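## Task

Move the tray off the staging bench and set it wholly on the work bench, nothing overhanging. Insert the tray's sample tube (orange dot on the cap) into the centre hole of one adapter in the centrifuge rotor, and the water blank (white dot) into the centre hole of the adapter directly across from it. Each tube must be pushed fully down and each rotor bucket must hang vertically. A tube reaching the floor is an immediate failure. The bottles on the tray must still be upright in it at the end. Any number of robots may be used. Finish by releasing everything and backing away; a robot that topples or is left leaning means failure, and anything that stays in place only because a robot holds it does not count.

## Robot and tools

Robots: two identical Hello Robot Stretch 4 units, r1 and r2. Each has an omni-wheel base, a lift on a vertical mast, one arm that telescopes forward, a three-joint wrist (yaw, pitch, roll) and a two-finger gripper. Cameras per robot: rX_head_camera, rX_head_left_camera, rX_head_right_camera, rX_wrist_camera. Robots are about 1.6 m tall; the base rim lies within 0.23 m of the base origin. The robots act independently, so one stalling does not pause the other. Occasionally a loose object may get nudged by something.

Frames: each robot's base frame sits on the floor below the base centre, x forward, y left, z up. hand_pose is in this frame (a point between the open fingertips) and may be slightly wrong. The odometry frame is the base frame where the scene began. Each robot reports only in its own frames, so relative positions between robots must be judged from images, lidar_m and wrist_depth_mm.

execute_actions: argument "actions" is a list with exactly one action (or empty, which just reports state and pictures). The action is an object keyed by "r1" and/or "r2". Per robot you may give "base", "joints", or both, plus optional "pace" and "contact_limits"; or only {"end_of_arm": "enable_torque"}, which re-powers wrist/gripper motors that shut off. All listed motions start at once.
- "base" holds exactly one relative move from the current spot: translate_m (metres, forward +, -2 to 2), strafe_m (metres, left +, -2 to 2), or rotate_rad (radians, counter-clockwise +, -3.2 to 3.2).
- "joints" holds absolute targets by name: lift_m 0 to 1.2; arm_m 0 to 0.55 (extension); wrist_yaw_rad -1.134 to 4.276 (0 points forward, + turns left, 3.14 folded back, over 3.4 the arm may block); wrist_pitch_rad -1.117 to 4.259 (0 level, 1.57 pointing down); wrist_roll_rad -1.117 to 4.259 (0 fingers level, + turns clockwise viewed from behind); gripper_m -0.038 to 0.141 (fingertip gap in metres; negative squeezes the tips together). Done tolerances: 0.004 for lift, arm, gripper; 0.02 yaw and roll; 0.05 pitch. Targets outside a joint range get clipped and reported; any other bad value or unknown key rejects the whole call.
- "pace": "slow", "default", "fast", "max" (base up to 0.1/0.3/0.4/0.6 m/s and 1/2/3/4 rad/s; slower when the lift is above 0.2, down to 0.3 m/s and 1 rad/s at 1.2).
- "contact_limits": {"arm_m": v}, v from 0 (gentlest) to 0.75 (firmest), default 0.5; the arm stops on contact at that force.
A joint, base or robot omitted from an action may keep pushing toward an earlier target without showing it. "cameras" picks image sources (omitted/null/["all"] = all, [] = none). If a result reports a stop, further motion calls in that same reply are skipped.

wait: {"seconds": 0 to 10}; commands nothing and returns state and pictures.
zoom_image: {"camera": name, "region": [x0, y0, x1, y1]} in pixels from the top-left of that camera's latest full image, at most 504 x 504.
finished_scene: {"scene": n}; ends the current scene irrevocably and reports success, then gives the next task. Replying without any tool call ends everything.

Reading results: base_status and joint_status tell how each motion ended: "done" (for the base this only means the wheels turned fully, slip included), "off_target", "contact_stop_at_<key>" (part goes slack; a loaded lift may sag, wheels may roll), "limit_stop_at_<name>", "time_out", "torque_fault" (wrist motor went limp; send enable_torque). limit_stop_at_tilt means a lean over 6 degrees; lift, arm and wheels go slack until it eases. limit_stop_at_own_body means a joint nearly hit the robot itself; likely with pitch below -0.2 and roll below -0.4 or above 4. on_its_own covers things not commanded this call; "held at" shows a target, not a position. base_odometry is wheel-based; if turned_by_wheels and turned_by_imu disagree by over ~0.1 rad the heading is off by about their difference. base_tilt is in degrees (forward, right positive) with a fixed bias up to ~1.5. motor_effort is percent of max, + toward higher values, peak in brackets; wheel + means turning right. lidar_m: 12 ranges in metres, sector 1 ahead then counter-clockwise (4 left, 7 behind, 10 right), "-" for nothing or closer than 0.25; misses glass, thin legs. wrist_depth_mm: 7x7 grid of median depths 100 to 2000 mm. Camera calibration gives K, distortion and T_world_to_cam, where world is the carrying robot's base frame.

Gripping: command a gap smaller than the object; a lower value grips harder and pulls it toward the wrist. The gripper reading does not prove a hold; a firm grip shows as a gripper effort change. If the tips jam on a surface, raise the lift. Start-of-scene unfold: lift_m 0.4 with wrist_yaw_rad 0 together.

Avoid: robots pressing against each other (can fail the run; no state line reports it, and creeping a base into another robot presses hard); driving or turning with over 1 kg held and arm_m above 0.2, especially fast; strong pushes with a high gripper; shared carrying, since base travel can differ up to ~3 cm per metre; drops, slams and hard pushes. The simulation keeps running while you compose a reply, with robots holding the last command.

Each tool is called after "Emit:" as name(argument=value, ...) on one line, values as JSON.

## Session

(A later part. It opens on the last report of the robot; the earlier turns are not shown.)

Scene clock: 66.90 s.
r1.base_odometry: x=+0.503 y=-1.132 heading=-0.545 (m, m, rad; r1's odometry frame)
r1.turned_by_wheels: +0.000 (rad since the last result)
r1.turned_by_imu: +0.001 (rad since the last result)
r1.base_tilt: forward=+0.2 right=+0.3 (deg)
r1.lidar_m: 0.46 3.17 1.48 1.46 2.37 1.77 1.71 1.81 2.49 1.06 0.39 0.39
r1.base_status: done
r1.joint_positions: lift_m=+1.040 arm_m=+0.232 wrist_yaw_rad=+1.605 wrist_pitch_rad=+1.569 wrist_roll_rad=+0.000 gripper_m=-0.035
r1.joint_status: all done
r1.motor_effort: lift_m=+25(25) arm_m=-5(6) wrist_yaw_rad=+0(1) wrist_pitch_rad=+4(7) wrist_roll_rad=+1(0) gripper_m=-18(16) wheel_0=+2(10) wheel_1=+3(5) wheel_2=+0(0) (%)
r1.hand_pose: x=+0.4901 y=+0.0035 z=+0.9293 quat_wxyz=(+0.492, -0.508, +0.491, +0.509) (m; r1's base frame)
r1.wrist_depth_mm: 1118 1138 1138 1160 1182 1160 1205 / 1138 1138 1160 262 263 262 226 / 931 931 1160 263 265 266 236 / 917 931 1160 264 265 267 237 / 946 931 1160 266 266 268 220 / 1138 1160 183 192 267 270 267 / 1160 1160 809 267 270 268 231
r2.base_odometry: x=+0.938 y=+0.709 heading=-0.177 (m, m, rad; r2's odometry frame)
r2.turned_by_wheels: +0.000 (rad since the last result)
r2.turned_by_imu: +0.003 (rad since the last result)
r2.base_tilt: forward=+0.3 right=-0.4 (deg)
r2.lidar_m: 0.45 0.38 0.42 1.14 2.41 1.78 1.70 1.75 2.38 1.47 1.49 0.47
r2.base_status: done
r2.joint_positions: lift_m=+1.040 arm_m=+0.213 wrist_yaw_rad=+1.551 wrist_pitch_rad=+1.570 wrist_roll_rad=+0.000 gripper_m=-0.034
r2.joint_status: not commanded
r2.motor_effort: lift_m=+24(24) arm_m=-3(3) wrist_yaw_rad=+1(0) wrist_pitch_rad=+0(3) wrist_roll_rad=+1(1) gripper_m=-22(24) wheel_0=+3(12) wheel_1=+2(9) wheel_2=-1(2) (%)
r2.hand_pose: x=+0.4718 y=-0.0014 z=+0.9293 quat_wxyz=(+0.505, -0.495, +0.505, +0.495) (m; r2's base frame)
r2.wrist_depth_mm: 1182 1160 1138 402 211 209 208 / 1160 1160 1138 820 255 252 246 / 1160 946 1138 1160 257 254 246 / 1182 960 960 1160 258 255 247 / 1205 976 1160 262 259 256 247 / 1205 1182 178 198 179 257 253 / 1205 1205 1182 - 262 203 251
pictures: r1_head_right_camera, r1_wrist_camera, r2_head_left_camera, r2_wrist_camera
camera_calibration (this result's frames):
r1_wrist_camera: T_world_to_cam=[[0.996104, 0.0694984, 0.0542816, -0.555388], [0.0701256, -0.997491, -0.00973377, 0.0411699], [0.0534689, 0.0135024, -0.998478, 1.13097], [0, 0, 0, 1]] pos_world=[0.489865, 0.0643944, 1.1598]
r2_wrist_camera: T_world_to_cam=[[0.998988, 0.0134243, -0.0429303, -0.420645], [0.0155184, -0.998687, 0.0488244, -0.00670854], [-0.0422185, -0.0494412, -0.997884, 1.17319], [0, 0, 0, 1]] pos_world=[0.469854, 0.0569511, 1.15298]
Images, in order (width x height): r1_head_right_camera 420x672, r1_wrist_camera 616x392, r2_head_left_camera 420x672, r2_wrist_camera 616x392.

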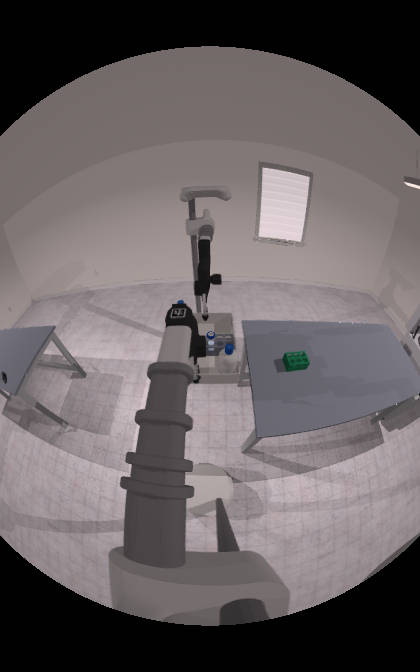

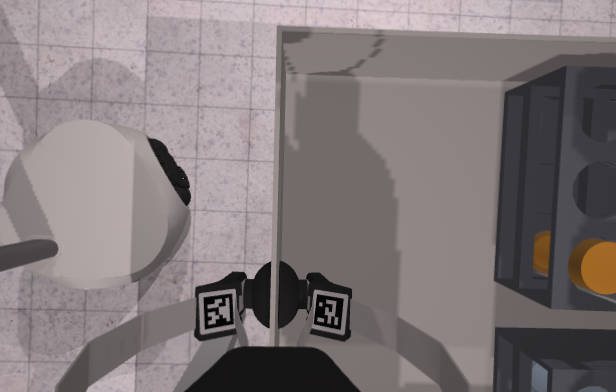

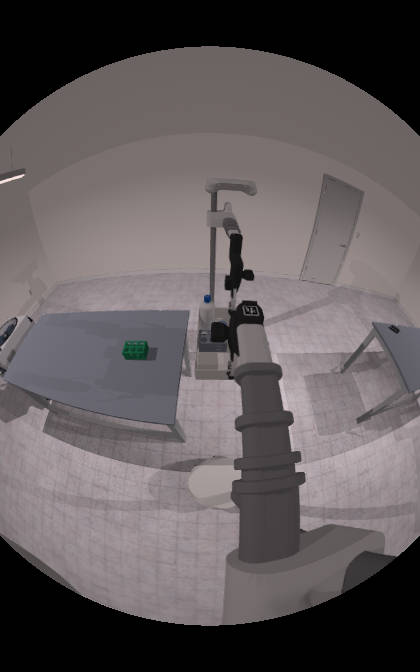

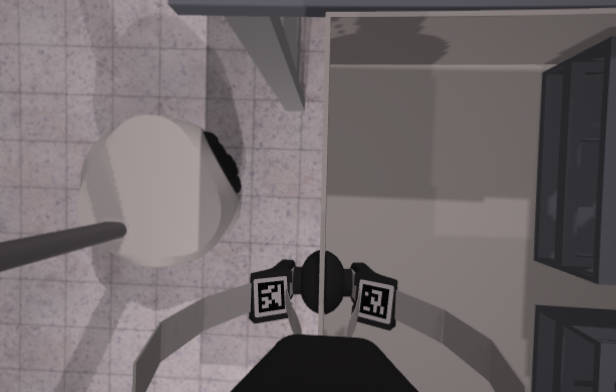

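Emit:
execute_actions(actions=[{"r1":{"base":{"strafe_m":-0.7},"joints":{"arm_m":0.223}},"r2":{"base":{"strafe_m":0.7}}}], cameras=["r1_wrist_camera","r2_wrist_camera"])

Emit:
execute_actions(actions=[{"r1":{"base":{"strafe_m":-0.65},"joints":{"arm_m":0.217,"lift_m":0.95}},"r2":{"base":{"strafe_m":0.65},"joints":{"lift_m":0.95}}}], cameras=["r1_wrist_camera","r2_wrist_camera","r1_head_right_camera","r1_head_camera"])

Scene clock: 71.90 s.
r1.base_odometry: x=+0.140 y=-1.730 heading=-0.545 (m, m, rad; r1's odometry frame)
r1.turned_by_wheels: +0.000 (rad since the last result)
r1.turned_by_imu: +0.001 (rad since the last result)
r1.base_tilt: forward=+0.2 right=+0.3 (deg)
r1.lidar_m: 0.25 0.25 0.37 2.15 2.46 1.80 1.71 1.81 2.50 0.96 0.36 0.27
r1.base_status: done
r1.joint_positions: lift_m=+1.040 arm_m=+0.224 wrist_yaw_rad=+1.605 wrist_pitch_rad=+1.569 wrist_roll_rad=+0.000 gripper_m=-0.035
r1.joint_status: all done
r1.motor_effort: lift_m=+25(25) arm_m=-5(6) wrist_yaw_rad=+0(0) wrist_pitch_rad=+3(5) wrist_roll_rad=+0(1) gripper_m=-21(17) wheel_0=+0(10) wheel_1=+1(6) wheel_2=+0(2) (%)
r1.hand_pose: x=+0.4821 y=+0.0035 z=+0.9293 quat_wxyz=(+0.492, -0.508, +0.491, +0.509) (m; r1's base frame)
r1.wrist_depth_mm: 1138 382 382 387 389 330 364 / 1118 379 384 262 263 262 228 / 946 382 387 264 264 266 236 / 917 384 387 265 265 267 238 / 904 384 387 265 267 268 220 / 1160 384 183 191 268 271 255 / 1138 384 389 267 270 267 234
r2.base_odometry: x=+1.061 y=+1.398 heading=-0.177 (m, m, rad; r2's odometry frame)
r2.turned_by_wheels: +0.000 (rad since the last result)
r2.turned_by_imu: +0.003 (rad since the last result)
r2.base_tilt: forward=+0.4 right=-0.4 (deg)
r2.lidar_m: 0.29 0.31 0.44 1.48 2.42 1.72 1.69 1.75 2.42 2.17 0.43 0.30
r2.base_status: done
r2.joint_positions: lift_m=+1.040 arm_m=+0.213 wrist_yaw_rad=+1.551 wrist_pitch_rad=+1.570 wrist_roll_rad=+0.000 gripper_m=-0.034
r2.joint_status: not commanded
r2.motor_effort: lift_m=+24(23) arm_m=-3(3) wrist_yaw_rad=+1(1) wrist_pitch_rad=+0(3) wrist_roll_rad=+1(1) gripper_m=-23(23) wheel_0=+1(12) wheel_1=+1(9) wheel_2=-1(1) (%)
r2.hand_pose: x=+0.4718 y=-0.0014 z=+0.9293 quat_wxyz=(+0.505, -0.495, +0.505, +0.495) (m; r2's base frame)
r2.wrist_depth_mm: 1182 1160 382 377 210 208 208 / 1182 1160 387 379 256 253 244 / 1182 946 387 382 257 254 247 / 1205 946 389 384 258 255 246 / 1205 976 392 262 259 256 249 / 1182 1160 178 199 178 257 254 / 1229 1205 399 - 262 203 251
pictures: r1_wrist_camera, r2_wrist_camera
camera_calibration (this result's frames):
r1_wrist_camera: T_world_to_cam=[[0.996114, 0.0693573, 0.0542774, -0.547415], [0.0699778, -0.997502, -0.00961392, 0.0416438], [0.053475, 0.0133748, -0.99848, 1.13142], [0, 0, 0, 1]] pos_world=[0.481871, 0.0643745, 1.15981]
r2_wrist_camera: T_world_to_cam=[[0.998989, 0.0133116, -0.0429296, -0.420646], [0.0154049, -0.99869, 0.0488051, -0.00664185], [-0.0422237, -0.0494172, -0.997885, 1.1732], [0, 0, 0, 1]] pos_world=[0.46986, 0.0569427, 1.15299]
Images, in order (width x height): r1_wrist_camera 616x392, r2_wrist_camera 616x392.

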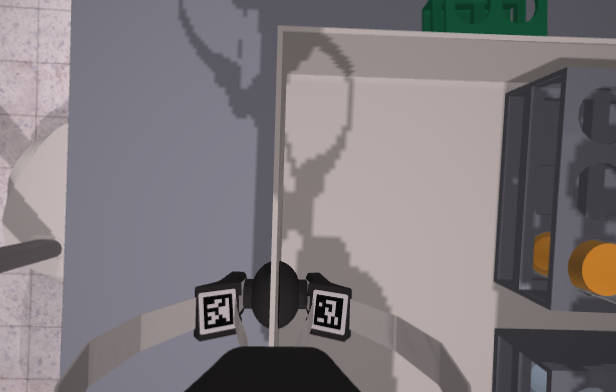

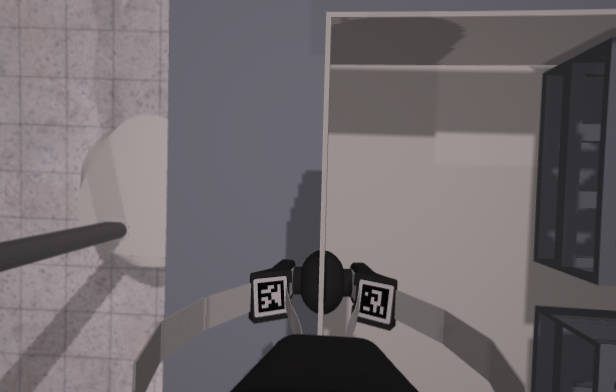

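Scene clock: 75.40 s.
r1.base_odometry: x=-0.197 y=-2.286 heading=-0.545 (m, m, rad; r1's odometry frame)
r1.turned_by_wheels: +0.000 (rad since the last result)
r1.turned_by_imu: +0.001 (rad since the last result)
r1.base_tilt: forward=+0.2 right=+0.4 (deg)
r1.lidar_m: 0.25 0.25 0.38 1.03 2.43 1.81 1.74 1.83 2.54 0.94 0.34 0.26
r1.base_status: done
r1.joint_positions: lift_m=+0.950 arm_m=+0.218 wrist_yaw_rad=+1.605 wrist_pitch_rad=+1.569 wrist_roll_rad=+0.000 gripper_m=-0.035
r1.joint_status: all done
r1.motor_effort: lift_m=+21(24) arm_m=-4(6) wrist_yaw_rad=+0(0) wrist_pitch_rad=+4(5) wrist_roll_rad=+0(0) gripper_m=-17(14) wheel_0=+1(5) wheel_1=+2(7) wheel_2=+0(2) (%)
r1.hand_pose: x=+0.4760 y=+0.0035 z=+0.8397 quat_wxyz=(+0.492, -0.508, +0.491, +0.509) (m; r1's base frame)
r1.wrist_depth_mm: 289 291 294 294 298 300 303 / 290 293 293 262 263 259 224 / 291 294 294 262 264 266 236 / 293 294 296 264 265 266 238 / 294 294 297 266 267 268 212 / 294 296 183 191 268 270 255 / 294 297 297 229 268 267 235
r2.base_odometry: x=+1.175 y=+2.038 heading=-0.177 (m, m, rad; r2's odometry frame)
r2.turned_by_wheels: +0.000 (rad since the last result)
r2.turned_by_imu: +0.002 (rad since the last result)
r2.base_tilt: forward=+0.3 right=-0.3 (deg)
r2.lidar_m: 0.27 0.31 0.42 2.40 2.44 1.77 1.68 1.70 2.41 1.12 0.42 0.30
r2.base_status: done
r2.joint_positions: lift_m=+0.950 arm_m=+0.213 wrist_yaw_rad=+1.551 wrist_pitch_rad=+1.570 wrist_roll_rad=+0.000 gripper_m=-0.034
r2.joint_status: all done
r2.motor_effort: lift_m=+19(22) arm_m=-3(3) wrist_yaw_rad=+1(0) wrist_pitch_rad=+1(3) wrist_roll_rad=+1(1) gripper_m=-23(22) wheel_0=+2(7) wheel_1=+1(11) wheel_2=-1(2) (%)
r2.hand_pose: x=+0.4718 y=-0.0014 z=+0.8397 quat_wxyz=(+0.505, -0.495, +0.505, +0.495) (m; r2's base frame)
r2.wrist_depth_mm: 1078 297 294 289 210 208 206 / 1078 298 294 290 255 252 245 / 1098 301 297 293 258 254 247 / 1098 304 300 294 258 255 246 / 878 307 303 262 259 257 248 / 1118 307 178 196 179 257 253 / 1138 310 306 - 262 202 250
pictures: r1_head_camera, r1_head_right_camera, r1_wrist_camera, r2_wrist_camera
camera_calibration (this result's frames):
r1_wrist_camera: T_world_to_cam=[[0.996118, 0.0693026, 0.054283, -0.536522], [0.0699316, -0.997504, -0.00977248, 0.041403], [0.0534702, 0.0135306, -0.998478, 1.04226], [0, 0, 0, 1]] pos_world=[0.475814, 0.0643797, 1.0702]
r2_wrist_camera: T_world_to_cam=[[0.998991, 0.0131985, -0.0429308, -0.42449], [0.0152934, -0.998689, 0.0488414, -0.00226574], [-0.0422299, -0.0494487, -0.997883, 1.08377], [0, 0, 0, 1]] pos_world=[0.469864, 0.0569308, 1.06336]
Images, in order (width x height): r1_head_camera 420x560, r1_head_right_camera 420x672, r1_wrist_camera 616x392, r2_wrist_camera 616x392.

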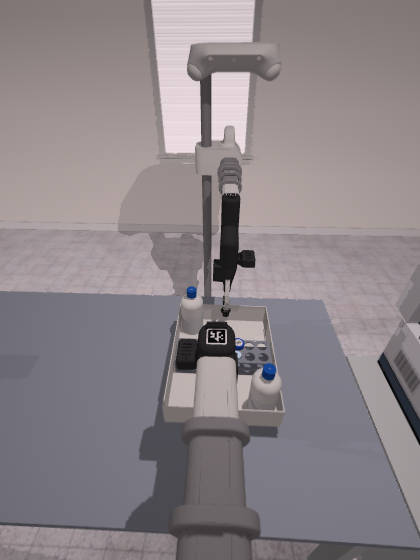

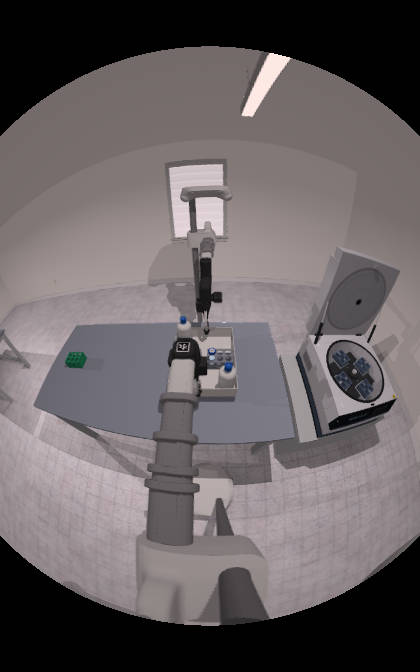

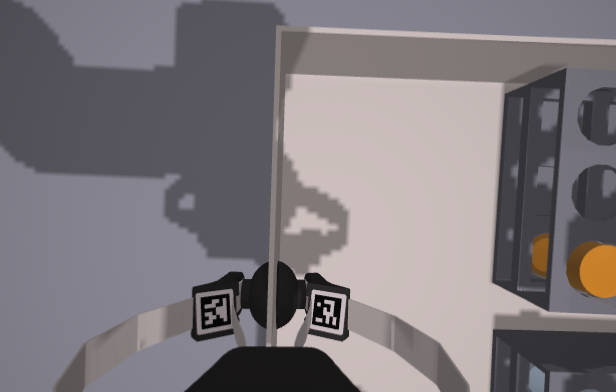

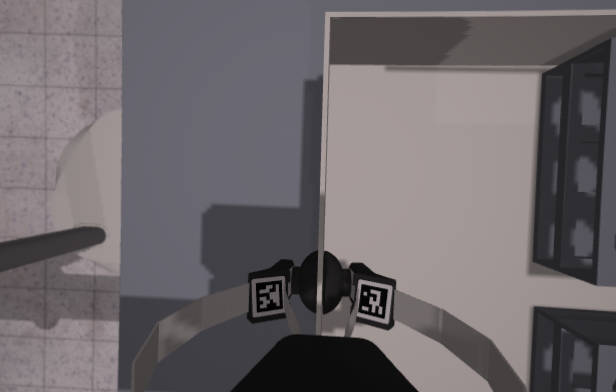

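Emit:
execute_actions(actions=[{"r1":{"joints":{"arm_m":0.209,"lift_m":0.921},"pace":"slow"},"r2":{"joints":{"lift_m":0.921},"pace":"slow"}}], cameras=[])

Emit:
execute_actions(actions=[{"r1":{"joints":{"gripper_m":0.05}},"r2":{"joints":{"gripper_m":0.05}}}], cameras=[])

Emit:
execute_actions(actions=[{"r1":{"joints":{"lift_m":1.06},"pace":"fast"},"r2":{"joints":{"lift_m":1.06},"pace":"fast"}}], cameras=[])

Emit:
execute_actions(actions=[{"r1":{"base":{"strafe_m":0.025},"joints":{"arm_m":0.37,"gripper_m":0.065}},"r2":{"base":{"translate_m":-0.4},"joints":{"arm_m":0.0},"pace":"fast"}}], cameras=["r1_wrist_camera","r2_head_camera","r1_head_right_camera"])

Emit:
zoom_image(camera="r1_head_right_camera", region=[300, 320, 420, 440])

Scene clock: 78.60 s.
r1.base_odometry: x=-0.197 y=-2.286 heading=-0.545 (m, m, rad; r1's odometry frame)
r1.turned_by_wheels: +0.000 (rad since the last result)
r1.turned_by_imu: -0.001 (rad since the last result)
r1.base_tilt: forward=+0.2 right=+0.4 (deg)
r1.lidar_m: 0.25 0.25 0.35 1.06 2.42 1.80 1.74 1.82 2.49 0.91 0.35 0.26
r1.base_status: not commanded
r1.joint_positions: lift_m=+0.921 arm_m=+0.210 wrist_yaw_rad=+1.605 wrist_pitch_rad=+1.569 wrist_roll_rad=+0.000 gripper_m=-0.035
r1.joint_status: all done
r1.motor_effort: lift_m=+20(20) arm_m=-6(6) wrist_yaw_rad=+0(0) wrist_pitch_rad=+4(4) wrist_roll_rad=+1(0) gripper_m=-15(17) wheel_0=+2(1) wheel_1=+1(1) wheel_2=+0(0) (%)
r1.hand_pose: x=+0.4682 y=+0.0035 z=+0.8107 quat_wxyz=(+0.492, -0.508, +0.491, +0.509) (m; r1's base frame)
r1.wrist_depth_mm: 262 264 265 267 270 271 273 / 262 264 266 262 264 265 237 / 263 265 267 263 266 267 238 / 264 265 268 265 267 268 239 / 265 266 268 265 268 270 223 / 265 267 182 197 268 271 273 / 265 268 270 223 270 267 235
r2.base_odometry: x=+1.175 y=+2.038 heading=-0.177 (m, m, rad; r2's odometry frame)
r2.turned_by_wheels: +0.000 (rad since the last result)
r2.turned_by_imu: +0.001 (rad since the last result)
r2.base_tilt: forward=+0.1 right=-0.4 (deg)
r2.lidar_m: 0.28 0.30 0.42 2.39 2.41 1.77 1.67 1.72 2.43 1.14 0.41 0.28
r2.base_status: not commanded
r2.joint_positions: lift_m=+0.921 arm_m=+0.213 wrist_yaw_rad=+1.551 wrist_pitch_rad=+1.570 wrist_roll_rad=+0.000 gripper_m=-0.034
r2.joint_status: all done
r2.motor_effort: lift_m=+18(17) arm_m=-3(3) wrist_yaw_rad=+0(1) wrist_pitch_rad=+1(0) wrist_roll_rad=+1(1) gripper_m=-23(22) wheel_0=+2(2) wheel_1=+1(1) wheel_2=-1(2) (%)
r2.hand_pose: x=+0.4718 y=-0.0014 z=+0.8107 quat_wxyz=(+0.505, -0.495, +0.505, +0.495) (m; r2's base frame)
r2.wrist_depth_mm: 1060 268 265 260 211 208 207 / 1042 270 267 264 256 252 243 / 1042 272 268 265 257 254 247 / 842 274 271 267 258 255 248 / 842 276 272 263 259 257 248 / 1098 279 177 200 179 258 255 / 1118 279 277 - 262 146 250
pictures: none
No camera images: the call's "cameras" was empty. Leave "cameras" out to get every camera's image.

Scene clock: 80.13 s.
r1.base_odometry: x=-0.197 y=-2.286 heading=-0.545 (m, m, rad; r1's odometry frame)
r1.turned_by_wheels: +0.000 (rad since the last result)
r1.turned_by_imu: -0.001 (rad since the last result)
r1.base_tilt: forward=+0.1 right=+0.4 (deg)
r1.lidar_m: 0.25 0.25 0.36 1.04 2.46 1.80 1.75 1.85 2.51 0.92 0.36 0.25
r1.base_status: not commanded
r1.joint_positions: lift_m=+0.921 arm_m=+0.210 wrist_yaw_rad=+1.605 wrist_pitch_rad=+1.570 wrist_roll_rad=+0.000 gripper_m=+0.050
r1.joint_status: all done
r1.motor_effort: lift_m=+20(20) arm_m=-5(6) wrist_yaw_rad=+1(0) wrist_pitch_rad=+2(3) wrist_roll_rad=+0(0) gripper_m=-3(14) wheel_0=+1(2) wheel_1=+1(1) wheel_2=+0(0) (%)
r1.hand_pose: x=+0.4682 y=+0.0033 z=+0.8107 quat_wxyz=(+0.492, -0.508, +0.491, +0.509) (m; r1's base frame)
r1.wrist_depth_mm: 263 265 268 268 272 274 277 / 264 266 268 268 271 265 220 / 264 266 268 270 272 273 245 / 265 268 270 270 273 274 247 / 265 268 270 271 273 274 216 / 267 268 196 271 200 277 273 / 267 268 272 209 276 272 234
r2.base_odometry: x=+1.175 y=+2.038 heading=-0.177 (m, m, rad; r2's odometry frame)
r2.turned_by_wheels: +0.000 (rad since the last result)
r2.turned_by_imu: +0.001 (rad since the last result)
r2.base_tilt: forward=+0.3 right=-0.3 (deg)
r2.lidar_m: 0.28 0.31 0.43 2.41 2.42 1.76 1.68 1.71 2.39 1.12 0.42 0.28
r2.base_status: not commanded
r2.joint_positions: lift_m=+0.921 arm_m=+0.213 wrist_yaw_rad=+1.551 wrist_pitch_rad=+1.570 wrist_roll_rad=+0.000 gripper_m=+0.050
r2.joint_status: all done
r2.motor_effort: lift_m=+18(18) arm_m=-3(3) wrist_yaw_rad=+1(1) wrist_pitch_rad=+1(1) wrist_roll_rad=+1(1) gripper_m=-3(22) wheel_0=+1(2) wheel_1=+2(1) wheel_2=-1(2) (%)
r2.hand_pose: x=+0.4718 y=-0.0014 z=+0.8107 quat_wxyz=(+0.505, -0.495, +0.505, +0.495) (m; r2's base frame)
r2.wrist_depth_mm: 1042 271 266 264 211 209 207 / 1042 272 268 265 259 256 245 / 1060 273 271 266 262 259 249 / 842 276 273 270 265 260 253 / 842 278 273 268 264 262 253 / 1078 279 196 270 191 263 257 / 1098 281 278 - 268 265 239
pictures: none
No camera images: the call's "cameras" was empty. Leave "cameras" out to get every camera's image.

Scene clock: 81.47 s.
r1.base_odometry: x=-0.197 y=-2.286 heading=-0.545 (m, m, rad; r1's odometry frame)
r1.turned_by_wheels: +0.000 (rad since the last result)
r1.turned_by_imu: +0.000 (rad since the last result)
r1.base_tilt: forward=+0.2 right=+0.3 (deg)
r1.lidar_m: 0.25 0.26 0.37 1.06 2.44 1.82 1.72 1.85 2.55 0.92 0.36 0.25
r1.base_status: not commanded
r1.joint_positions: lift_m=+1.060 arm_m=+0.210 wrist_yaw_rad=+1.605 wrist_pitch_rad=+1.570 wrist_roll_rad=+0.000 gripper_m=+0.050
r1.joint_status: all done
r1.motor_effort: lift_m=+22(22) arm_m=-5(5) wrist_yaw_rad=+0(0) wrist_pitch_rad=+2(1) wrist_roll_rad=+0(1) gripper_m=-3(3) wheel_0=+1(2) wheel_1=+1(1) wheel_2=+0(0) (%)
r1.hand_pose: x=+0.4682 y=+0.0033 z=+0.9495 quat_wxyz=(+0.492, -0.508, +0.491, +0.509) (m; r1's base frame)
r1.wrist_depth_mm: 1160 402 404 410 413 418 421 / 1138 402 404 410 415 418 421 / 1138 404 407 407 413 384 407 / 946 404 410 410 413 357 421 / 946 404 410 410 413 351 421 / 1160 407 196 413 200 357 424 / 1160 407 413 229 415 357 424
r2.base_odometry: x=+1.175 y=+2.038 heading=-0.177 (m, m, rad; r2's odometry frame)
r2.turned_by_wheels: +0.000 (rad since the last result)
r2.turned_by_imu: +0.000 (rad since the last result)
r2.base_tilt: forward=+0.3 right=-0.4 (deg)
r2.lidar_m: 0.27 0.31 0.44 2.42 2.43 1.78 1.67 1.73 2.41 1.15 0.42 0.29
r2.base_status: not commanded
r2.joint_positions: lift_m=+1.060 arm_m=+0.213 wrist_yaw_rad=+1.551 wrist_pitch_rad=+1.570 wrist_roll_rad=+0.000 gripper_m=+0.050
r2.joint_status: all done
r2.motor_effort: lift_m=+21(23) arm_m=-3(3) wrist_yaw_rad=+1(1) wrist_pitch_rad=+1(0) wrist_roll_rad=+1(1) gripper_m=-3(2) wheel_0=+1(1) wheel_1=+1(2) wheel_2=-2(2) (%)
r2.hand_pose: x=+0.4718 y=-0.0014 z=+0.9495 quat_wxyz=(+0.505, -0.495, +0.505, +0.495) (m; r2's base frame)
r2.wrist_depth_mm: 1182 1182 404 399 392 389 384 / 1205 1182 410 402 397 389 384 / 1205 976 410 404 399 370 343 / 1205 976 413 407 399 366 336 / 1205 991 415 410 402 394 392 / 1229 1205 196 413 192 342 338 / 1255 1229 418 - 397 343 373
pictures: none
No camera images: the call's "cameras" was empty. Leave "cameras" out to get every camera's image.

Scene clock: 84.13 s.
r1.base_odometry: x=-0.184 y=-2.265 heading=-0.545 (m, m, rad; r1's odometry frame)
r1.turned_by_wheels: +0.000 (rad since the last result)
r1.turned_by_imu: -0.001 (rad since the last result)
r1.base_tilt: forward=+0.2 right=+0.4 (deg)
r1.lidar_m: 0.25 0.25 0.36 1.06 2.46 1.80 1.72 1.82 2.53 0.92 0.35 0.25
r1.base_status: done
r1.joint_positions: lift_m=+1.060 arm_m=+0.369 wrist_yaw_rad=+1.605 wrist_pitch_rad=+1.570 wrist_roll_rad=+0.000 gripper_m=+0.065
r1.joint_status: all done
r1.motor_effort: lift_m=+22(22) arm_m=+6(7) wrist_yaw_rad=+0(0) wrist_pitch_rad=+1(2) wrist_roll_rad=+0(1) gripper_m=+1(4) wheel_0=+1(6) wheel_1=+0(6) wheel_2=+0(0) (%)
r1.hand_pose: x=+0.6271 y=+0.0033 z=+0.9495 quat_wxyz=(+0.492, -0.508, +0.491, +0.509) (m; r1's base frame)
r1.wrist_depth_mm: 397 399 404 410 413 415 418 / 399 402 404 410 413 418 421 / 399 399 404 402 413 359 424 / 399 402 404 404 413 281 242 / 402 404 407 351 413 415 424 / 404 359 213 353 200 418 427 / 404 340 399 152 418 399 427
r2.base_odometry: x=+0.781 y=+2.108 heading=-0.177 (m, m, rad; r2's odometry frame)
r2.turned_by_wheels: +0.000 (rad since the last result)
r2.turned_by_imu: +0.000 (rad since the last result)
r2.base_tilt: forward=+0.2 right=-0.4 (deg)
r2.lidar_m: 0.67 0.71 1.09 2.41 1.86 1.36 1.24 1.30 1.85 2.91 0.99 0.69
r2.base_status: done
r2.joint_positions: lift_m=+1.060 arm_m=+0.001 wrist_yaw_rad=+1.551 wrist_pitch_rad=+1.570 wrist_roll_rad=+0.000 gripper_m=+0.050
r2.joint_status: all done
r2.motor_effort: lift_m=+21(21) arm_m=-5(7) wrist_yaw_rad=+1(1) wrist_pitch_rad=+1(0) wrist_roll_rad=+1(1) gripper_m=-4(4) wheel_0=+1(3) wheel_1=-1(7) wheel_2=+0(10) (%)
r2.hand_pose: x=+0.2592 y=-0.0014 z=+0.9495 quat_wxyz=(+0.505, -0.495, +0.505, +0.495) (m; r2's base frame)
r2.wrist_depth_mm: 1182 1160 1160 1138 1118 1098 866 / 1182 1182 1160 1160 1138 1118 1098 / 1205 1182 960 1138 1138 1118 1118 / 1182 1182 960 1060 1138 1138 1118 / 1205 866 960 1160 1160 1138 1118 / 442 1205 196 1182 191 1160 1138 / 1229 1229 1205 - 1182 991 1138
pictures: r1_head_right_camera, r1_wrist_camera, r2_head_camera
camera_calibration (this result's frames):
r1_wrist_camera: T_world_to_cam=[[0.996116, 0.0693489, 0.054253, -0.692932], [0.0699319, -0.997512, -0.00892048, 0.0308568], [0.0534994, 0.0126798, -0.998487, 1.14385], [0, 0, 0, 1]] pos_world=[0.626888, 0.0643303, 1.17999]
Images, in order (width x height): r1_head_right_camera 420x672, r1_wrist_camera 616x392, r2_head_camera 420x560.

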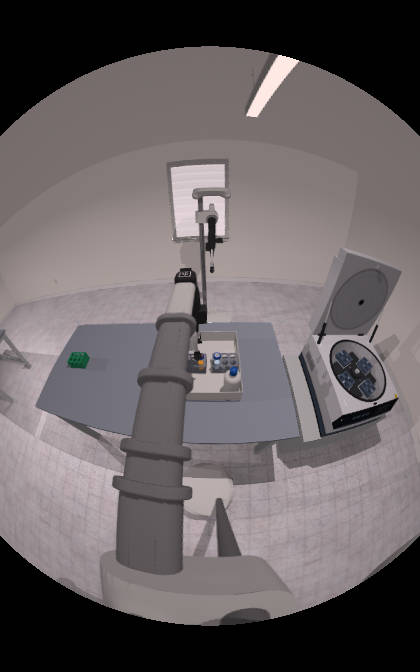

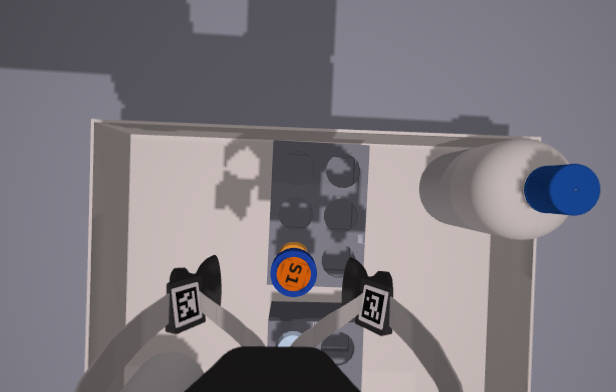

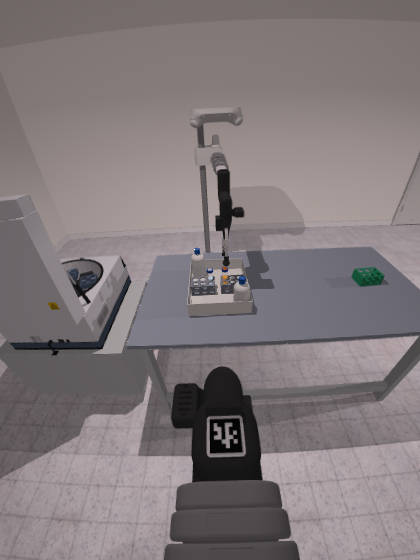

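Region (300, 320, 420, 440) of r1_head_right_camera's 420x672 image, scaled by 4.200, with more detail than that image has.

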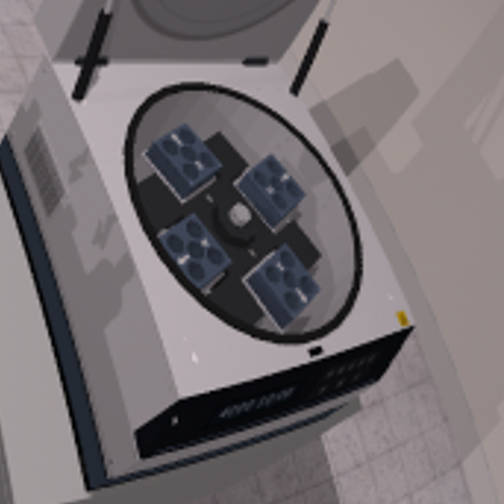

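Emit:
execute_actions(actions=[{"r1":{"base":{"strafe_m":-0.005},"joints":{"arm_m":0.377,"lift_m":1.0}}}], cameras=["r1_wrist_camera","r2_head_camera"])

Emit:
zoom_image(camera="r2_head_camera", region=[180, 230, 270, 320])

Scene clock: 93.20 s.
r1.base_odometry: x=-0.187 y=-2.269 heading=-0.545 (m, m, rad; r1's odometry frame)
r1.turned_by_wheels: +0.000 (rad since the last result)
r1.turned_by_imu: -0.001 (rad since the last result)
r1.base_tilt: forward=+0.2 right=+0.4 (deg)
r1.lidar_m: 0.25 0.25 0.36 1.07 2.44 1.80 1.72 1.85 2.54 0.93 0.36 0.26
r1.base_status: done
r1.joint_positions: lift_m=+1.000 arm_m=+0.376 wrist_yaw_rad=+1.605 wrist_pitch_rad=+1.570 wrist_roll_rad=+0.000 gripper_m=+0.065
r1.joint_status: all done
r1.motor_effort: lift_m=+16(22) arm_m=+6(4) wrist_yaw_rad=+0(0) wrist_pitch_rad=+1(1) wrist_roll_rad=+1(0) gripper_m=-2(2) wheel_0=+0(9) wheel_1=+0(9) wheel_2=+0(1) (%)
r1.hand_pose: x=+0.6341 y=+0.0032 z=+0.8900 quat_wxyz=(+0.492, -0.508, +0.491, +0.509) (m; r1's base frame)
r1.wrist_depth_mm: 340 342 343 347 351 357 359 / 342 343 345 349 353 355 359 / 320 342 345 297 340 281 218 / 324 343 345 290 351 259 213 / 327 345 347 290 353 357 307 / 312 343 213 229 200 357 322 / 314 342 349 152 353 357 320
r2.base_odometry: x=+0.781 y=+2.108 heading=-0.177 (m, m, rad; r2's odometry frame)
r2.turned_by_wheels: +0.000 (rad since the last result)
r2.turned_by_imu: +0.002 (rad since the last result)
r2.base_tilt: forward=+0.3 right=-0.5 (deg)
r2.lidar_m: 0.68 0.72 1.09 2.43 1.88 1.36 1.25 1.30 1.85 2.89 0.98 0.70
r2.base_status: not commanded
r2.joint_positions: lift_m=+1.060 arm_m=+0.001 wrist_yaw_rad=+1.551 wrist_pitch_rad=+1.570 wrist_roll_rad=+0.000 gripper_m=+0.050
r2.joint_status: not commanded
r2.motor_effort: lift_m=+21(21) arm_m=-5(5) wrist_yaw_rad=+1(1) wrist_pitch_rad=+1(0) wrist_roll_rad=+1(1) gripper_m=-4(4) wheel_0=+1(1) wheel_1=-1(1) wheel_2=+0(0) (%)
r2.hand_pose: x=+0.2592 y=-0.0014 z=+0.9495 quat_wxyz=(+0.505, -0.495, +0.505, +0.495) (m; r2's base frame)
r2.wrist_depth_mm: 1205 1138 1160 1138 1118 1118 854 / 1205 1182 1160 1160 1138 1118 1118 / 1205 1182 960 1138 1118 1118 1118 / 1205 1182 960 1042 1160 1138 1118 / 1229 854 991 1160 1160 1118 1160 / 442 1205 196 1182 191 1138 1118 / 1229 1229 1205 - 1160 991 1138
pictures: r1_wrist_camera, r2_head_camera
camera_calibration (this result's frames):
r1_wrist_camera: T_world_to_cam=[[0.99612, 0.0693006, 0.054248, -0.696692], [0.0698759, -0.997517, -0.00877907, 0.0296991], [0.0535049, 0.0125356, -0.998489, 1.08406], [0, 0, 0, 1]] pos_world=[0.633911, 0.0643172, 1.12047]
Images, in order (width x height): r1_wrist_camera 616x392, r2_head_camera 420x560.

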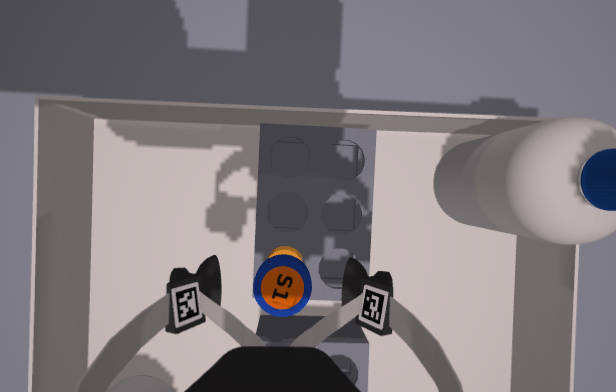

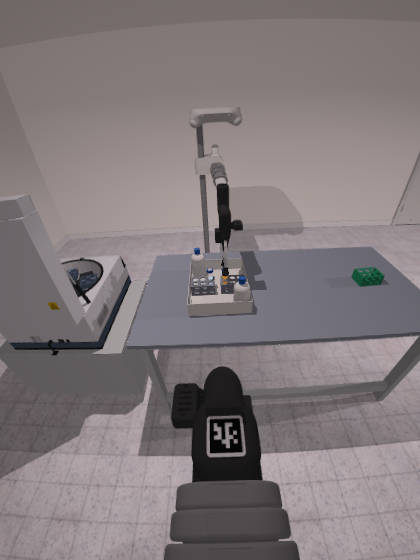

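Region (180, 230, 270, 320) of r2_head_camera's 420x560 image, scaled by 5.600, with more detail than that image has.

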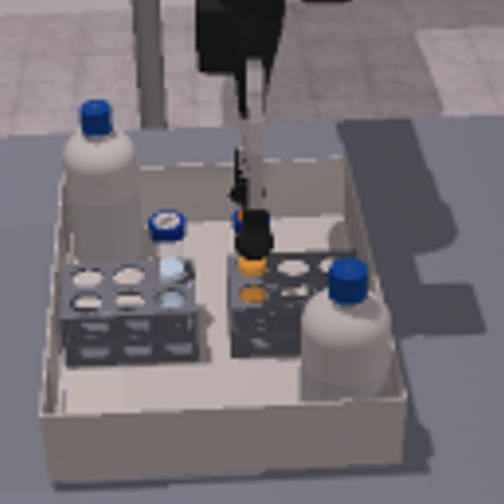

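Emit:
execute_actions(actions=[{"r1":{"joints":{"lift_m":0.992,"gripper_m":0.008}}}], cameras=["r1_wrist_camera"])

Emit:
execute_actions(actions=[{"r1":{"joints":{"lift_m":1.19}},"r2":{"joints":{"lift_m":0.86,"wrist_pitch_rad":0,"wrist_yaw_rad":0}}}], cameras=["r1_wrist_camera","r2_wrist_camera"])

Scene clock: 96.40 s.
r1.base_odometry: x=-0.187 y=-2.269 heading=-0.545 (m, m, rad; r1's odometry frame)
r1.turned_by_wheels: +0.000 (rad since the last result)
r1.turned_by_imu: -0.001 (rad since the last result)
r1.base_tilt: forward=+0.1 right=+0.3 (deg)
r1.lidar_m: 0.25 0.25 0.35 1.07 2.44 1.78 1.73 1.82 2.54 0.95 0.34 0.26
r1.base_status: not commanded
r1.joint_positions: lift_m=+0.992 arm_m=+0.376 wrist_yaw_rad=+1.605 wrist_pitch_rad=+1.570 wrist_roll_rad=+0.000 gripper_m=+0.008
r1.joint_status: all done
r1.motor_effort: lift_m=+16(17) arm_m=+6(6) wrist_yaw_rad=+1(0) wrist_pitch_rad=+0(1) wrist_roll_rad=+1(0) gripper_m=-11(8) wheel_0=+0(0) wheel_1=+0(0) wheel_2=+0(0) (%)
r1.hand_pose: x=+0.6341 y=+0.0032 z=+0.8820 quat_wxyz=(+0.492, -0.508, +0.491, +0.509) (m; r1's base frame)
r1.wrist_depth_mm: 332 334 336 340 343 347 349 / 332 334 338 340 343 347 351 / 303 334 338 300 338 279 212 / 306 336 338 282 343 259 207 / 309 336 340 281 345 347 294 / 312 336 191 213 190 349 314 / 298 332 338 285 347 349 320
r2.base_odometry: x=+0.781 y=+2.108 heading=-0.177 (m, m, rad; r2's odometry frame)
r2.turned_by_wheels: +0.000 (rad since the last result)
r2.turned_by_imu: +0.001 (rad since the last result)
r2.base_tilt: forward=+0.3 right=-0.3 (deg)
r2.lidar_m: 0.67 0.71 1.08 2.41 1.85 1.37 1.25 1.31 1.85 2.88 0.99 0.70
r2.base_status: not commanded
r2.joint_positions: lift_m=+1.060 arm_m=+0.001 wrist_yaw_rad=+1.551 wrist_pitch_rad=+1.570 wrist_roll_rad=+0.000 gripper_m=+0.050
r2.joint_status: not commanded
r2.motor_effort: lift_m=+21(21) arm_m=-5(5) wrist_yaw_rad=+2(1) wrist_pitch_rad=+0(1) wrist_roll_rad=+1(1) gripper_m=-4(3) wheel_0=+1(1) wheel_1=-1(1) wheel_2=+0(1) (%)
r2.hand_pose: x=+0.2592 y=-0.0014 z=+0.9495 quat_wxyz=(+0.505, -0.495, +0.505, +0.495) (m; r2's base frame)
r2.wrist_depth_mm: 1160 1182 1160 1138 1118 1118 854 / 1182 1182 1160 1160 1160 1118 1098 / 1205 1205 960 1160 1138 1138 1118 / 1205 1182 960 1060 1138 1160 1138 / 1182 866 976 1160 1160 1160 1138 / 445 1205 196 1182 192 1138 1138 / 1229 1205 1205 - 1182 991 1160
pictures: r1_wrist_camera
camera_calibration (this result's frames):
r1_wrist_camera: T_world_to_cam=[[0.99612, 0.0693006, 0.054248, -0.696261], [0.0698759, -0.997517, -0.00877907, 0.0296287], [0.0535049, 0.0125356, -0.998489, 1.07607], [0, 0, 0, 1]] pos_world=[0.633914, 0.0643172, 1.11247]
Images, in order (width x height): r1_wrist_camera 616x392.

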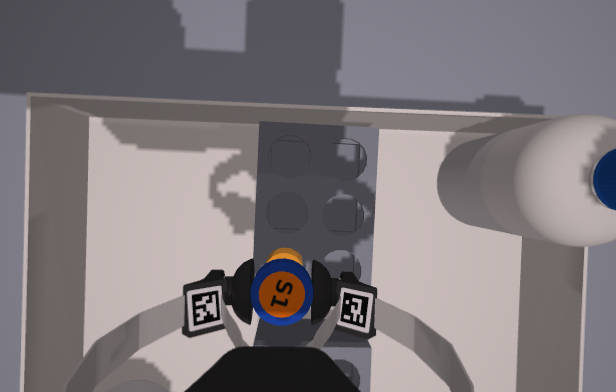

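Scene clock: 98.33 s.
r1.base_odometry: x=-0.187 y=-2.269 heading=-0.545 (m, m, rad; r1's odometry frame)
r1.turned_by_wheels: +0.000 (rad since the last result)
r1.turned_by_imu: -0.001 (rad since the last result)
r1.base_tilt: forward=+0.2 right=+0.3 (deg)
r1.lidar_m: 0.25 0.25 0.37 1.07 2.44 1.78 1.73 1.81 2.54 0.92 0.36 0.25
r1.base_status: not commanded
r1.joint_positions: lift_m=+1.190 arm_m=+0.376 wrist_yaw_rad=+1.605 wrist_pitch_rad=+1.570 wrist_roll_rad=+0.000 gripper_m=+0.008
r1.joint_status: all done
r1.motor_effort: lift_m=+23(26) arm_m=+6(6) wrist_yaw_rad=+0(1) wrist_pitch_rad=+0(1) wrist_roll_rad=+0(1) gripper_m=-14(13) wheel_0=+0(0) wheel_1=+0(0) wheel_2=+0(0) (%)
r1.hand_pose: x=+0.6341 y=+0.0032 z=+1.0795 quat_wxyz=(+0.492, -0.508, +0.491, +0.509) (m; r1's base frame)
r1.wrist_depth_mm: 521 530 535 535 544 549 1366 / 525 530 535 539 544 549 1366 / 530 530 539 539 544 554 1336 / 525 530 539 512 544 554 1160 / 530 535 535 484 549 554 1160 / 530 535 191 213 189 559 1397 / 535 392 407 480 535 559 1366
r2.base_odometry: x=+0.781 y=+2.108 heading=-0.177 (m, m, rad; r2's odometry frame)
r2.turned_by_wheels: +0.000 (rad since the last result)
r2.turned_by_imu: +0.001 (rad since the last result)
r2.base_tilt: forward=+0.3 right=-0.4 (deg)
r2.lidar_m: 0.68 0.72 1.07 2.42 1.85 1.35 1.23 1.32 1.86 2.89 0.97 0.70
r2.base_status: not commanded
r2.joint_positions: lift_m=+0.860 arm_m=+0.001 wrist_yaw_rad=+0.000 wrist_pitch_rad=+0.003 wrist_roll_rad=+0.000 gripper_m=+0.050
r2.joint_status: all done
r2.motor_effort: lift_m=+15(19) arm_m=-5(5) wrist_yaw_rad=+0(3) wrist_pitch_rad=-9(15) wrist_roll_rad=+1(1) gripper_m=-3(5) wheel_0=+1(1) wheel_1=-1(1) wheel_2=+0(0) (%)
r2.hand_pose: x=+0.4603 y=-0.0873 z=+1.0376 quat_wxyz=(+1.000, +0.000, +0.001, +0.000) (m; r2's base frame)
r2.wrist_depth_mm: - - - - - - - / - - - 1397 - - - / - - - - - - - / - - - - - - - / 1160 - - - - - - / 976 866 196 640 191 976 1008 / 609 603 627 - 668 627 691
pictures: r1_wrist_camera, r2_wrist_camera
camera_calibration (this result's frames):
r1_wrist_camera: T_world_to_cam=[[0.99612, 0.0693007, 0.054248, -0.706976], [0.069876, -0.997517, -0.00877919, 0.0313621], [0.0535049, 0.0125358, -0.998489, 1.27323], [0, 0, 0, 1]] pos_world=[0.633917, 0.0643172, 1.30994]
r2_wrist_camera: T_world_to_cam=[[0.043436, -0.998526, 0.0325425, -0.130175], [-0.0528912, -0.0348259, -0.997993, 1.10419], [0.997655, 0.0416276, -0.0543259, -0.173246], [0, 0, 0, 1]] pos_world=[0.236896, -0.0843173, 1.0968]
Images, in order (width x height): r1_wrist_camera 616x392, r2_wrist_camera 616x392.

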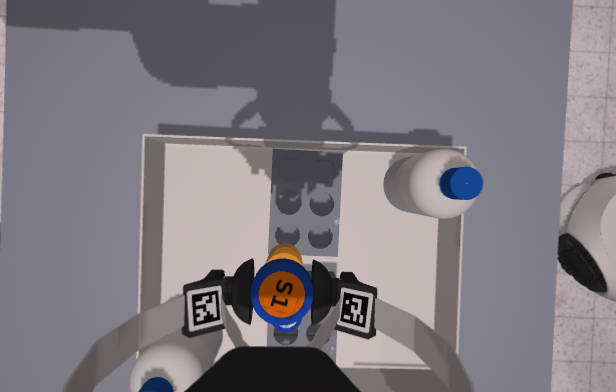

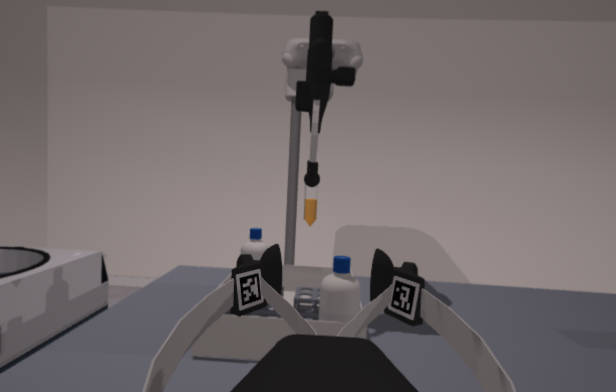

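Emit:
execute_actions(actions=[{"r1":{"base":{"translate_m":-0.05},"joints":{"lift_m":1.2}}}], cameras=[])

Emit:
execute_actions(actions=[{"r1":{"base":{"strafe_m":-0.97},"joints":{"arm_m":0.33}}}], cameras=["r1_wrist_camera","r1_head_left_camera"])

Scene clock: 101.30 s.
r1.base_odometry: x=-0.229 y=-2.243 heading=-0.545 (m, m, rad; r1's odometry frame)
r1.turned_by_wheels: +0.000 (rad since the last result)
r1.turned_by_imu: -0.001 (rad since the last result)
r1.base_tilt: forward=+0.2 right=+0.4 (deg)
r1.lidar_m: 0.28 0.30 0.45 2.79 2.37 1.77 1.69 1.75 2.48 1.08 0.41 0.29
r1.base_status: done
r1.joint_positions: lift_m=+1.200 arm_m=+0.376 wrist_yaw_rad=+1.605 wrist_pitch_rad=+1.570 wrist_roll_rad=+0.000 gripper_m=+0.008
r1.joint_status: all done
r1.motor_effort: lift_m=+23(22) arm_m=+6(6) wrist_yaw_rad=+0(0) wrist_pitch_rad=+1(1) wrist_roll_rad=+0(0) gripper_m=-15(11) wheel_0=-1(9) wheel_1=+0(8) wheel_2=+1(10) (%)
r1.hand_pose: x=+0.6342 y=+0.0032 z=+1.0895 quat_wxyz=(+0.492, -0.508, +0.491, +0.509) (m; r1's base frame)
r1.wrist_depth_mm: 1281 535 539 549 554 559 564 / 1281 539 544 554 559 559 569 / 1078 539 544 554 559 559 569 / 1098 544 549 549 554 421 569 / 539 549 549 496 554 559 574 / 544 544 191 213 189 564 569 / 544 549 413 492 508 549 580
r2.base_odometry: x=+0.781 y=+2.108 heading=-0.177 (m, m, rad; r2's odometry frame)
r2.turned_by_wheels: +0.000 (rad since the last result)
r2.turned_by_imu: +0.001 (rad since the last result)
r2.base_tilt: forward=+0.4 right=-0.4 (deg)
r2.lidar_m: 0.67 0.71 1.10 2.41 1.86 1.33 1.26 1.32 1.86 2.90 0.96 0.71
r2.base_status: not commanded
r2.joint_positions: lift_m=+0.860 arm_m=+0.001 wrist_yaw_rad=+0.000 wrist_pitch_rad=+0.003 wrist_roll_rad=+0.000 gripper_m=+0.050
r2.joint_status: not commanded
r2.motor_effort: lift_m=+15(15) arm_m=-5(5) wrist_yaw_rad=+0(0) wrist_pitch_rad=-9(9) wrist_roll_rad=+1(1) gripper_m=-3(4) wheel_0=+1(1) wheel_1=-1(1) wheel_2=+0(1) (%)
r2.hand_pose: x=+0.4603 y=-0.0873 z=+1.0376 quat_wxyz=(+1.000, +0.000, +0.001, +0.000) (m; r2's base frame)
r2.wrist_depth_mm: - - - - - - - / - - - 1499 - - - / - - - - - - - / - - - - - - - / 1182 - - - - - - / 976 866 196 647 191 976 1008 / 615 597 627 - 668 615 691
pictures: none
No camera images: the call's "cameras" was empty. Leave "cameras" out to get every camera's image.

Scene clock: 105.87 s.
r1.base_odometry: x=-0.732 y=-3.073 heading=-0.545 (m, m, rad; r1's odometry frame)
r1.turned_by_wheels: +0.000 (rad since the last result)
r1.turned_by_imu: +0.001 (rad since the last result)
r1.base_tilt: forward=+0.2 right=+0.3 (deg)
r1.lidar_m: 0.25 0.27 0.41 1.24 2.36 1.76 1.71 1.78 1.53 1.47 0.39 0.27
r1.base_status: done
r1.joint_positions: lift_m=+1.200 arm_m=+0.331 wrist_yaw_rad=+1.605 wrist_pitch_rad=+1.570 wrist_roll_rad=+0.000 gripper_m=+0.008
r1.joint_status: all done
r1.motor_effort: lift_m=+23(23) arm_m=-6(6) wrist_yaw_rad=+1(0) wrist_pitch_rad=+1(1) wrist_roll_rad=+0(0) gripper_m=-9(12) wheel_0=+1(9) wheel_1=+0(9) wheel_2=+1(3) (%)
r1.hand_pose: x=+0.5894 y=+0.0032 z=+1.0895 quat_wxyz=(+0.492, -0.508, +0.491, +0.509) (m; r1's base frame)
r1.wrist_depth_mm: 1281 496 500 504 508 512 418 / 1336 496 539 591 512 521 424 / 1281 500 585 569 580 517 418 / 1118 530 569 569 554 517 415 / 1098 530 539 544 580 521 413 / 1308 500 191 213 190 517 407 / 1308 504 504 549 517 512 402
r2.base_odometry: x=+0.781 y=+2.108 heading=-0.177 (m, m, rad; r2's odometry frame)
r2.turned_by_wheels: +0.000 (rad since the last result)
r2.turned_by_imu: +0.002 (rad since the last result)
r2.base_tilt: forward=+0.3 right=-0.4 (deg)
r2.lidar_m: 0.66 0.71 1.09 2.42 1.86 1.35 1.25 1.31 1.86 2.89 0.99 0.71
r2.base_status: not commanded
r2.joint_positions: lift_m=+0.860 arm_m=+0.001 wrist_yaw_rad=+0.000 wrist_pitch_rad=+0.003 wrist_roll_rad=+0.000 gripper_m=+0.050
r2.joint_status: not commanded
r2.motor_effort: lift_m=+15(15) arm_m=-5(5) wrist_yaw_rad=+0(0) wrist_pitch_rad=-10(8) wrist_roll_rad=+1(1) gripper_m=-3(4) wheel_0=+1(1) wheel_1=-1(1) wheel_2=-1(1) (%)
r2.hand_pose: x=+0.4603 y=-0.0873 z=+1.0376 quat_wxyz=(+1.000, +0.000, +0.001, +0.000) (m; r2's base frame)
r2.wrist_depth_mm: - - - - - - - / - - - - - - - / - - - - - - - / - - - - - - - / 1182 - - - - - - / 991 866 196 640 191 976 1025 / 615 603 621 - 661 621 691
pictures: r1_head_left_camera, r1_wrist_camera
camera_calibration (this result's frames):
r1_wrist_camera: T_world_to_cam=[[0.99612, 0.0693006, 0.054248, -0.662927], [0.0698759, -0.997517, -0.00877907, 0.034578], [0.0535049, 0.0125356, -0.998489, 1.28562], [0, 0, 0, 1]] pos_world=[0.589151, 0.0643172, 1.31995]
Images, in order (width x height): r1_head_left_camera 420x672, r1_wrist_camera 616x392.

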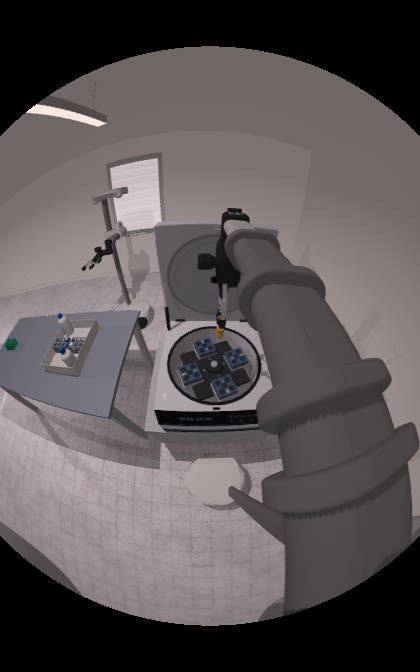

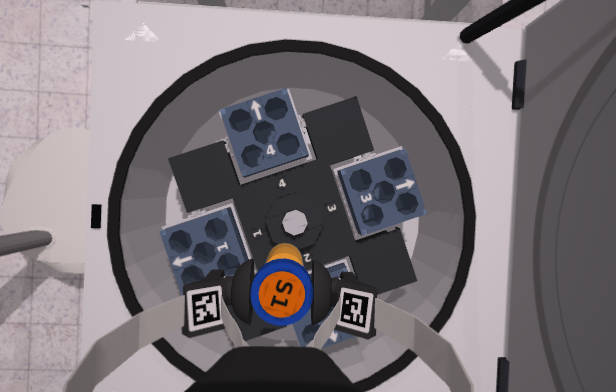

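Emit:
execute_actions(actions=[{"r1":{"base":{"strafe_m":0.134},"joints":{"arm_m":0.293,"lift_m":1.03}}}], cameras=["r1_wrist_camera","r1_head_left_camera"])

Emit:
zoom_image(camera="r1_wrist_camera", region=[180, 150, 400, 350])

Scene clock: 109.90 s.
r1.base_odometry: x=-0.663 y=-2.958 heading=-0.545 (m, m, rad; r1's odometry frame)
r1.turned_by_wheels: +0.000 (rad since the last result)
r1.turned_by_imu: -0.001 (rad since the last result)
r1.base_tilt: forward=+0.2 right=+0.3 (deg)
r1.lidar_m: 0.26 0.28 0.48 1.23 2.40 1.77 1.69 1.77 1.67 1.59 0.40 0.28
r1.base_status: done
r1.joint_positions: lift_m=+1.030 arm_m=+0.294 wrist_yaw_rad=+1.605 wrist_pitch_rad=+1.570 wrist_roll_rad=+0.000 gripper_m=+0.008
r1.joint_status: all done
r1.motor_effort: lift_m=+16(23) arm_m=-6(6) wrist_yaw_rad=+1(1) wrist_pitch_rad=+1(1) wrist_roll_rad=+0(0) gripper_m=-11(13) wheel_0=+1(6) wheel_1=-2(9) wheel_2=+0(2) (%)
r1.hand_pose: x=+0.5524 y=+0.0032 z=+0.9200 quat_wxyz=(+0.492, -0.508, +0.491, +0.509) (m; r1's base frame)
r1.wrist_depth_mm: 1118 1118 1138 1138 1160 991 1182 / 1118 330 332 591 597 603 1182 / 327 329 334 334 340 343 343 / 329 330 459 462 477 351 345 / 329 355 407 375 407 433 347 / 330 353 191 213 189 389 355 / 332 387 399 377 404 382 373
r2.base_odometry: x=+0.781 y=+2.108 heading=-0.177 (m, m, rad; r2's odometry frame)
r2.turned_by_wheels: +0.000 (rad since the last result)
r2.turned_by_imu: +0.002 (rad since the last result)
r2.base_tilt: forward=+0.2 right=-0.4 (deg)
r2.lidar_m: 0.67 0.71 1.08 2.42 1.86 1.34 1.25 1.30 1.84 2.89 0.98 0.69
r2.base_status: not commanded
r2.joint_positions: lift_m=+0.860 arm_m=+0.001 wrist_yaw_rad=+0.000 wrist_pitch_rad=+0.003 wrist_roll_rad=+0.000 gripper_m=+0.050
r2.joint_status: not commanded
r2.motor_effort: lift_m=+15(15) arm_m=-5(5) wrist_yaw_rad=+0(1) wrist_pitch_rad=-8(9) wrist_roll_rad=+1(1) gripper_m=-3(4) wheel_0=+1(1) wheel_1=-1(1) wheel_2=+0(0) (%)
r2.hand_pose: x=+0.4603 y=-0.0873 z=+1.0376 quat_wxyz=(+1.000, +0.000, +0.001, +0.000) (m; r2's base frame)
r2.wrist_depth_mm: - - - - - - - / - - - - - - - / - - - - - - - / - - - - - - - / 1182 - - - - - - / 976 866 196 647 191 976 1025 / 609 597 634 - 668 621 699
pictures: r1_head_left_camera, r1_wrist_camera
camera_calibration (this result's frames):
r1_wrist_camera: T_world_to_cam=[[0.99612, 0.0693007, 0.054248, -0.616892], [0.069876, -0.997517, -0.00877883, 0.0356742], [0.0535049, 0.0125354, -0.998489, 1.11838], [0, 0, 0, 1]] pos_world=[0.552166, 0.0643172, 1.15047]
Images, in order (width x height): r1_head_left_camera 420x672, r1_wrist_camera 616x392.

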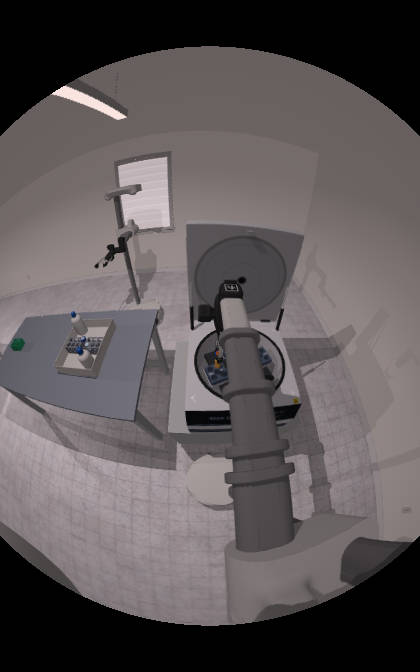

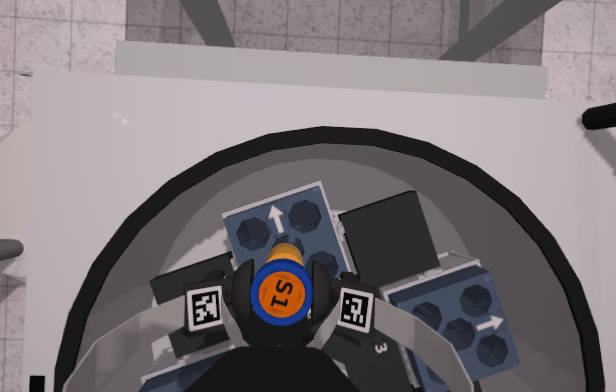

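Region (180, 150, 400, 350) of r1_wrist_camera's 616x392 image, scaled by 2.291; it fills the top 458 rows of this view, and the rest is white.

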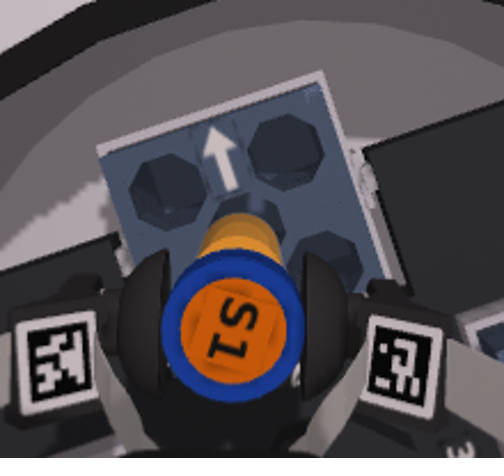

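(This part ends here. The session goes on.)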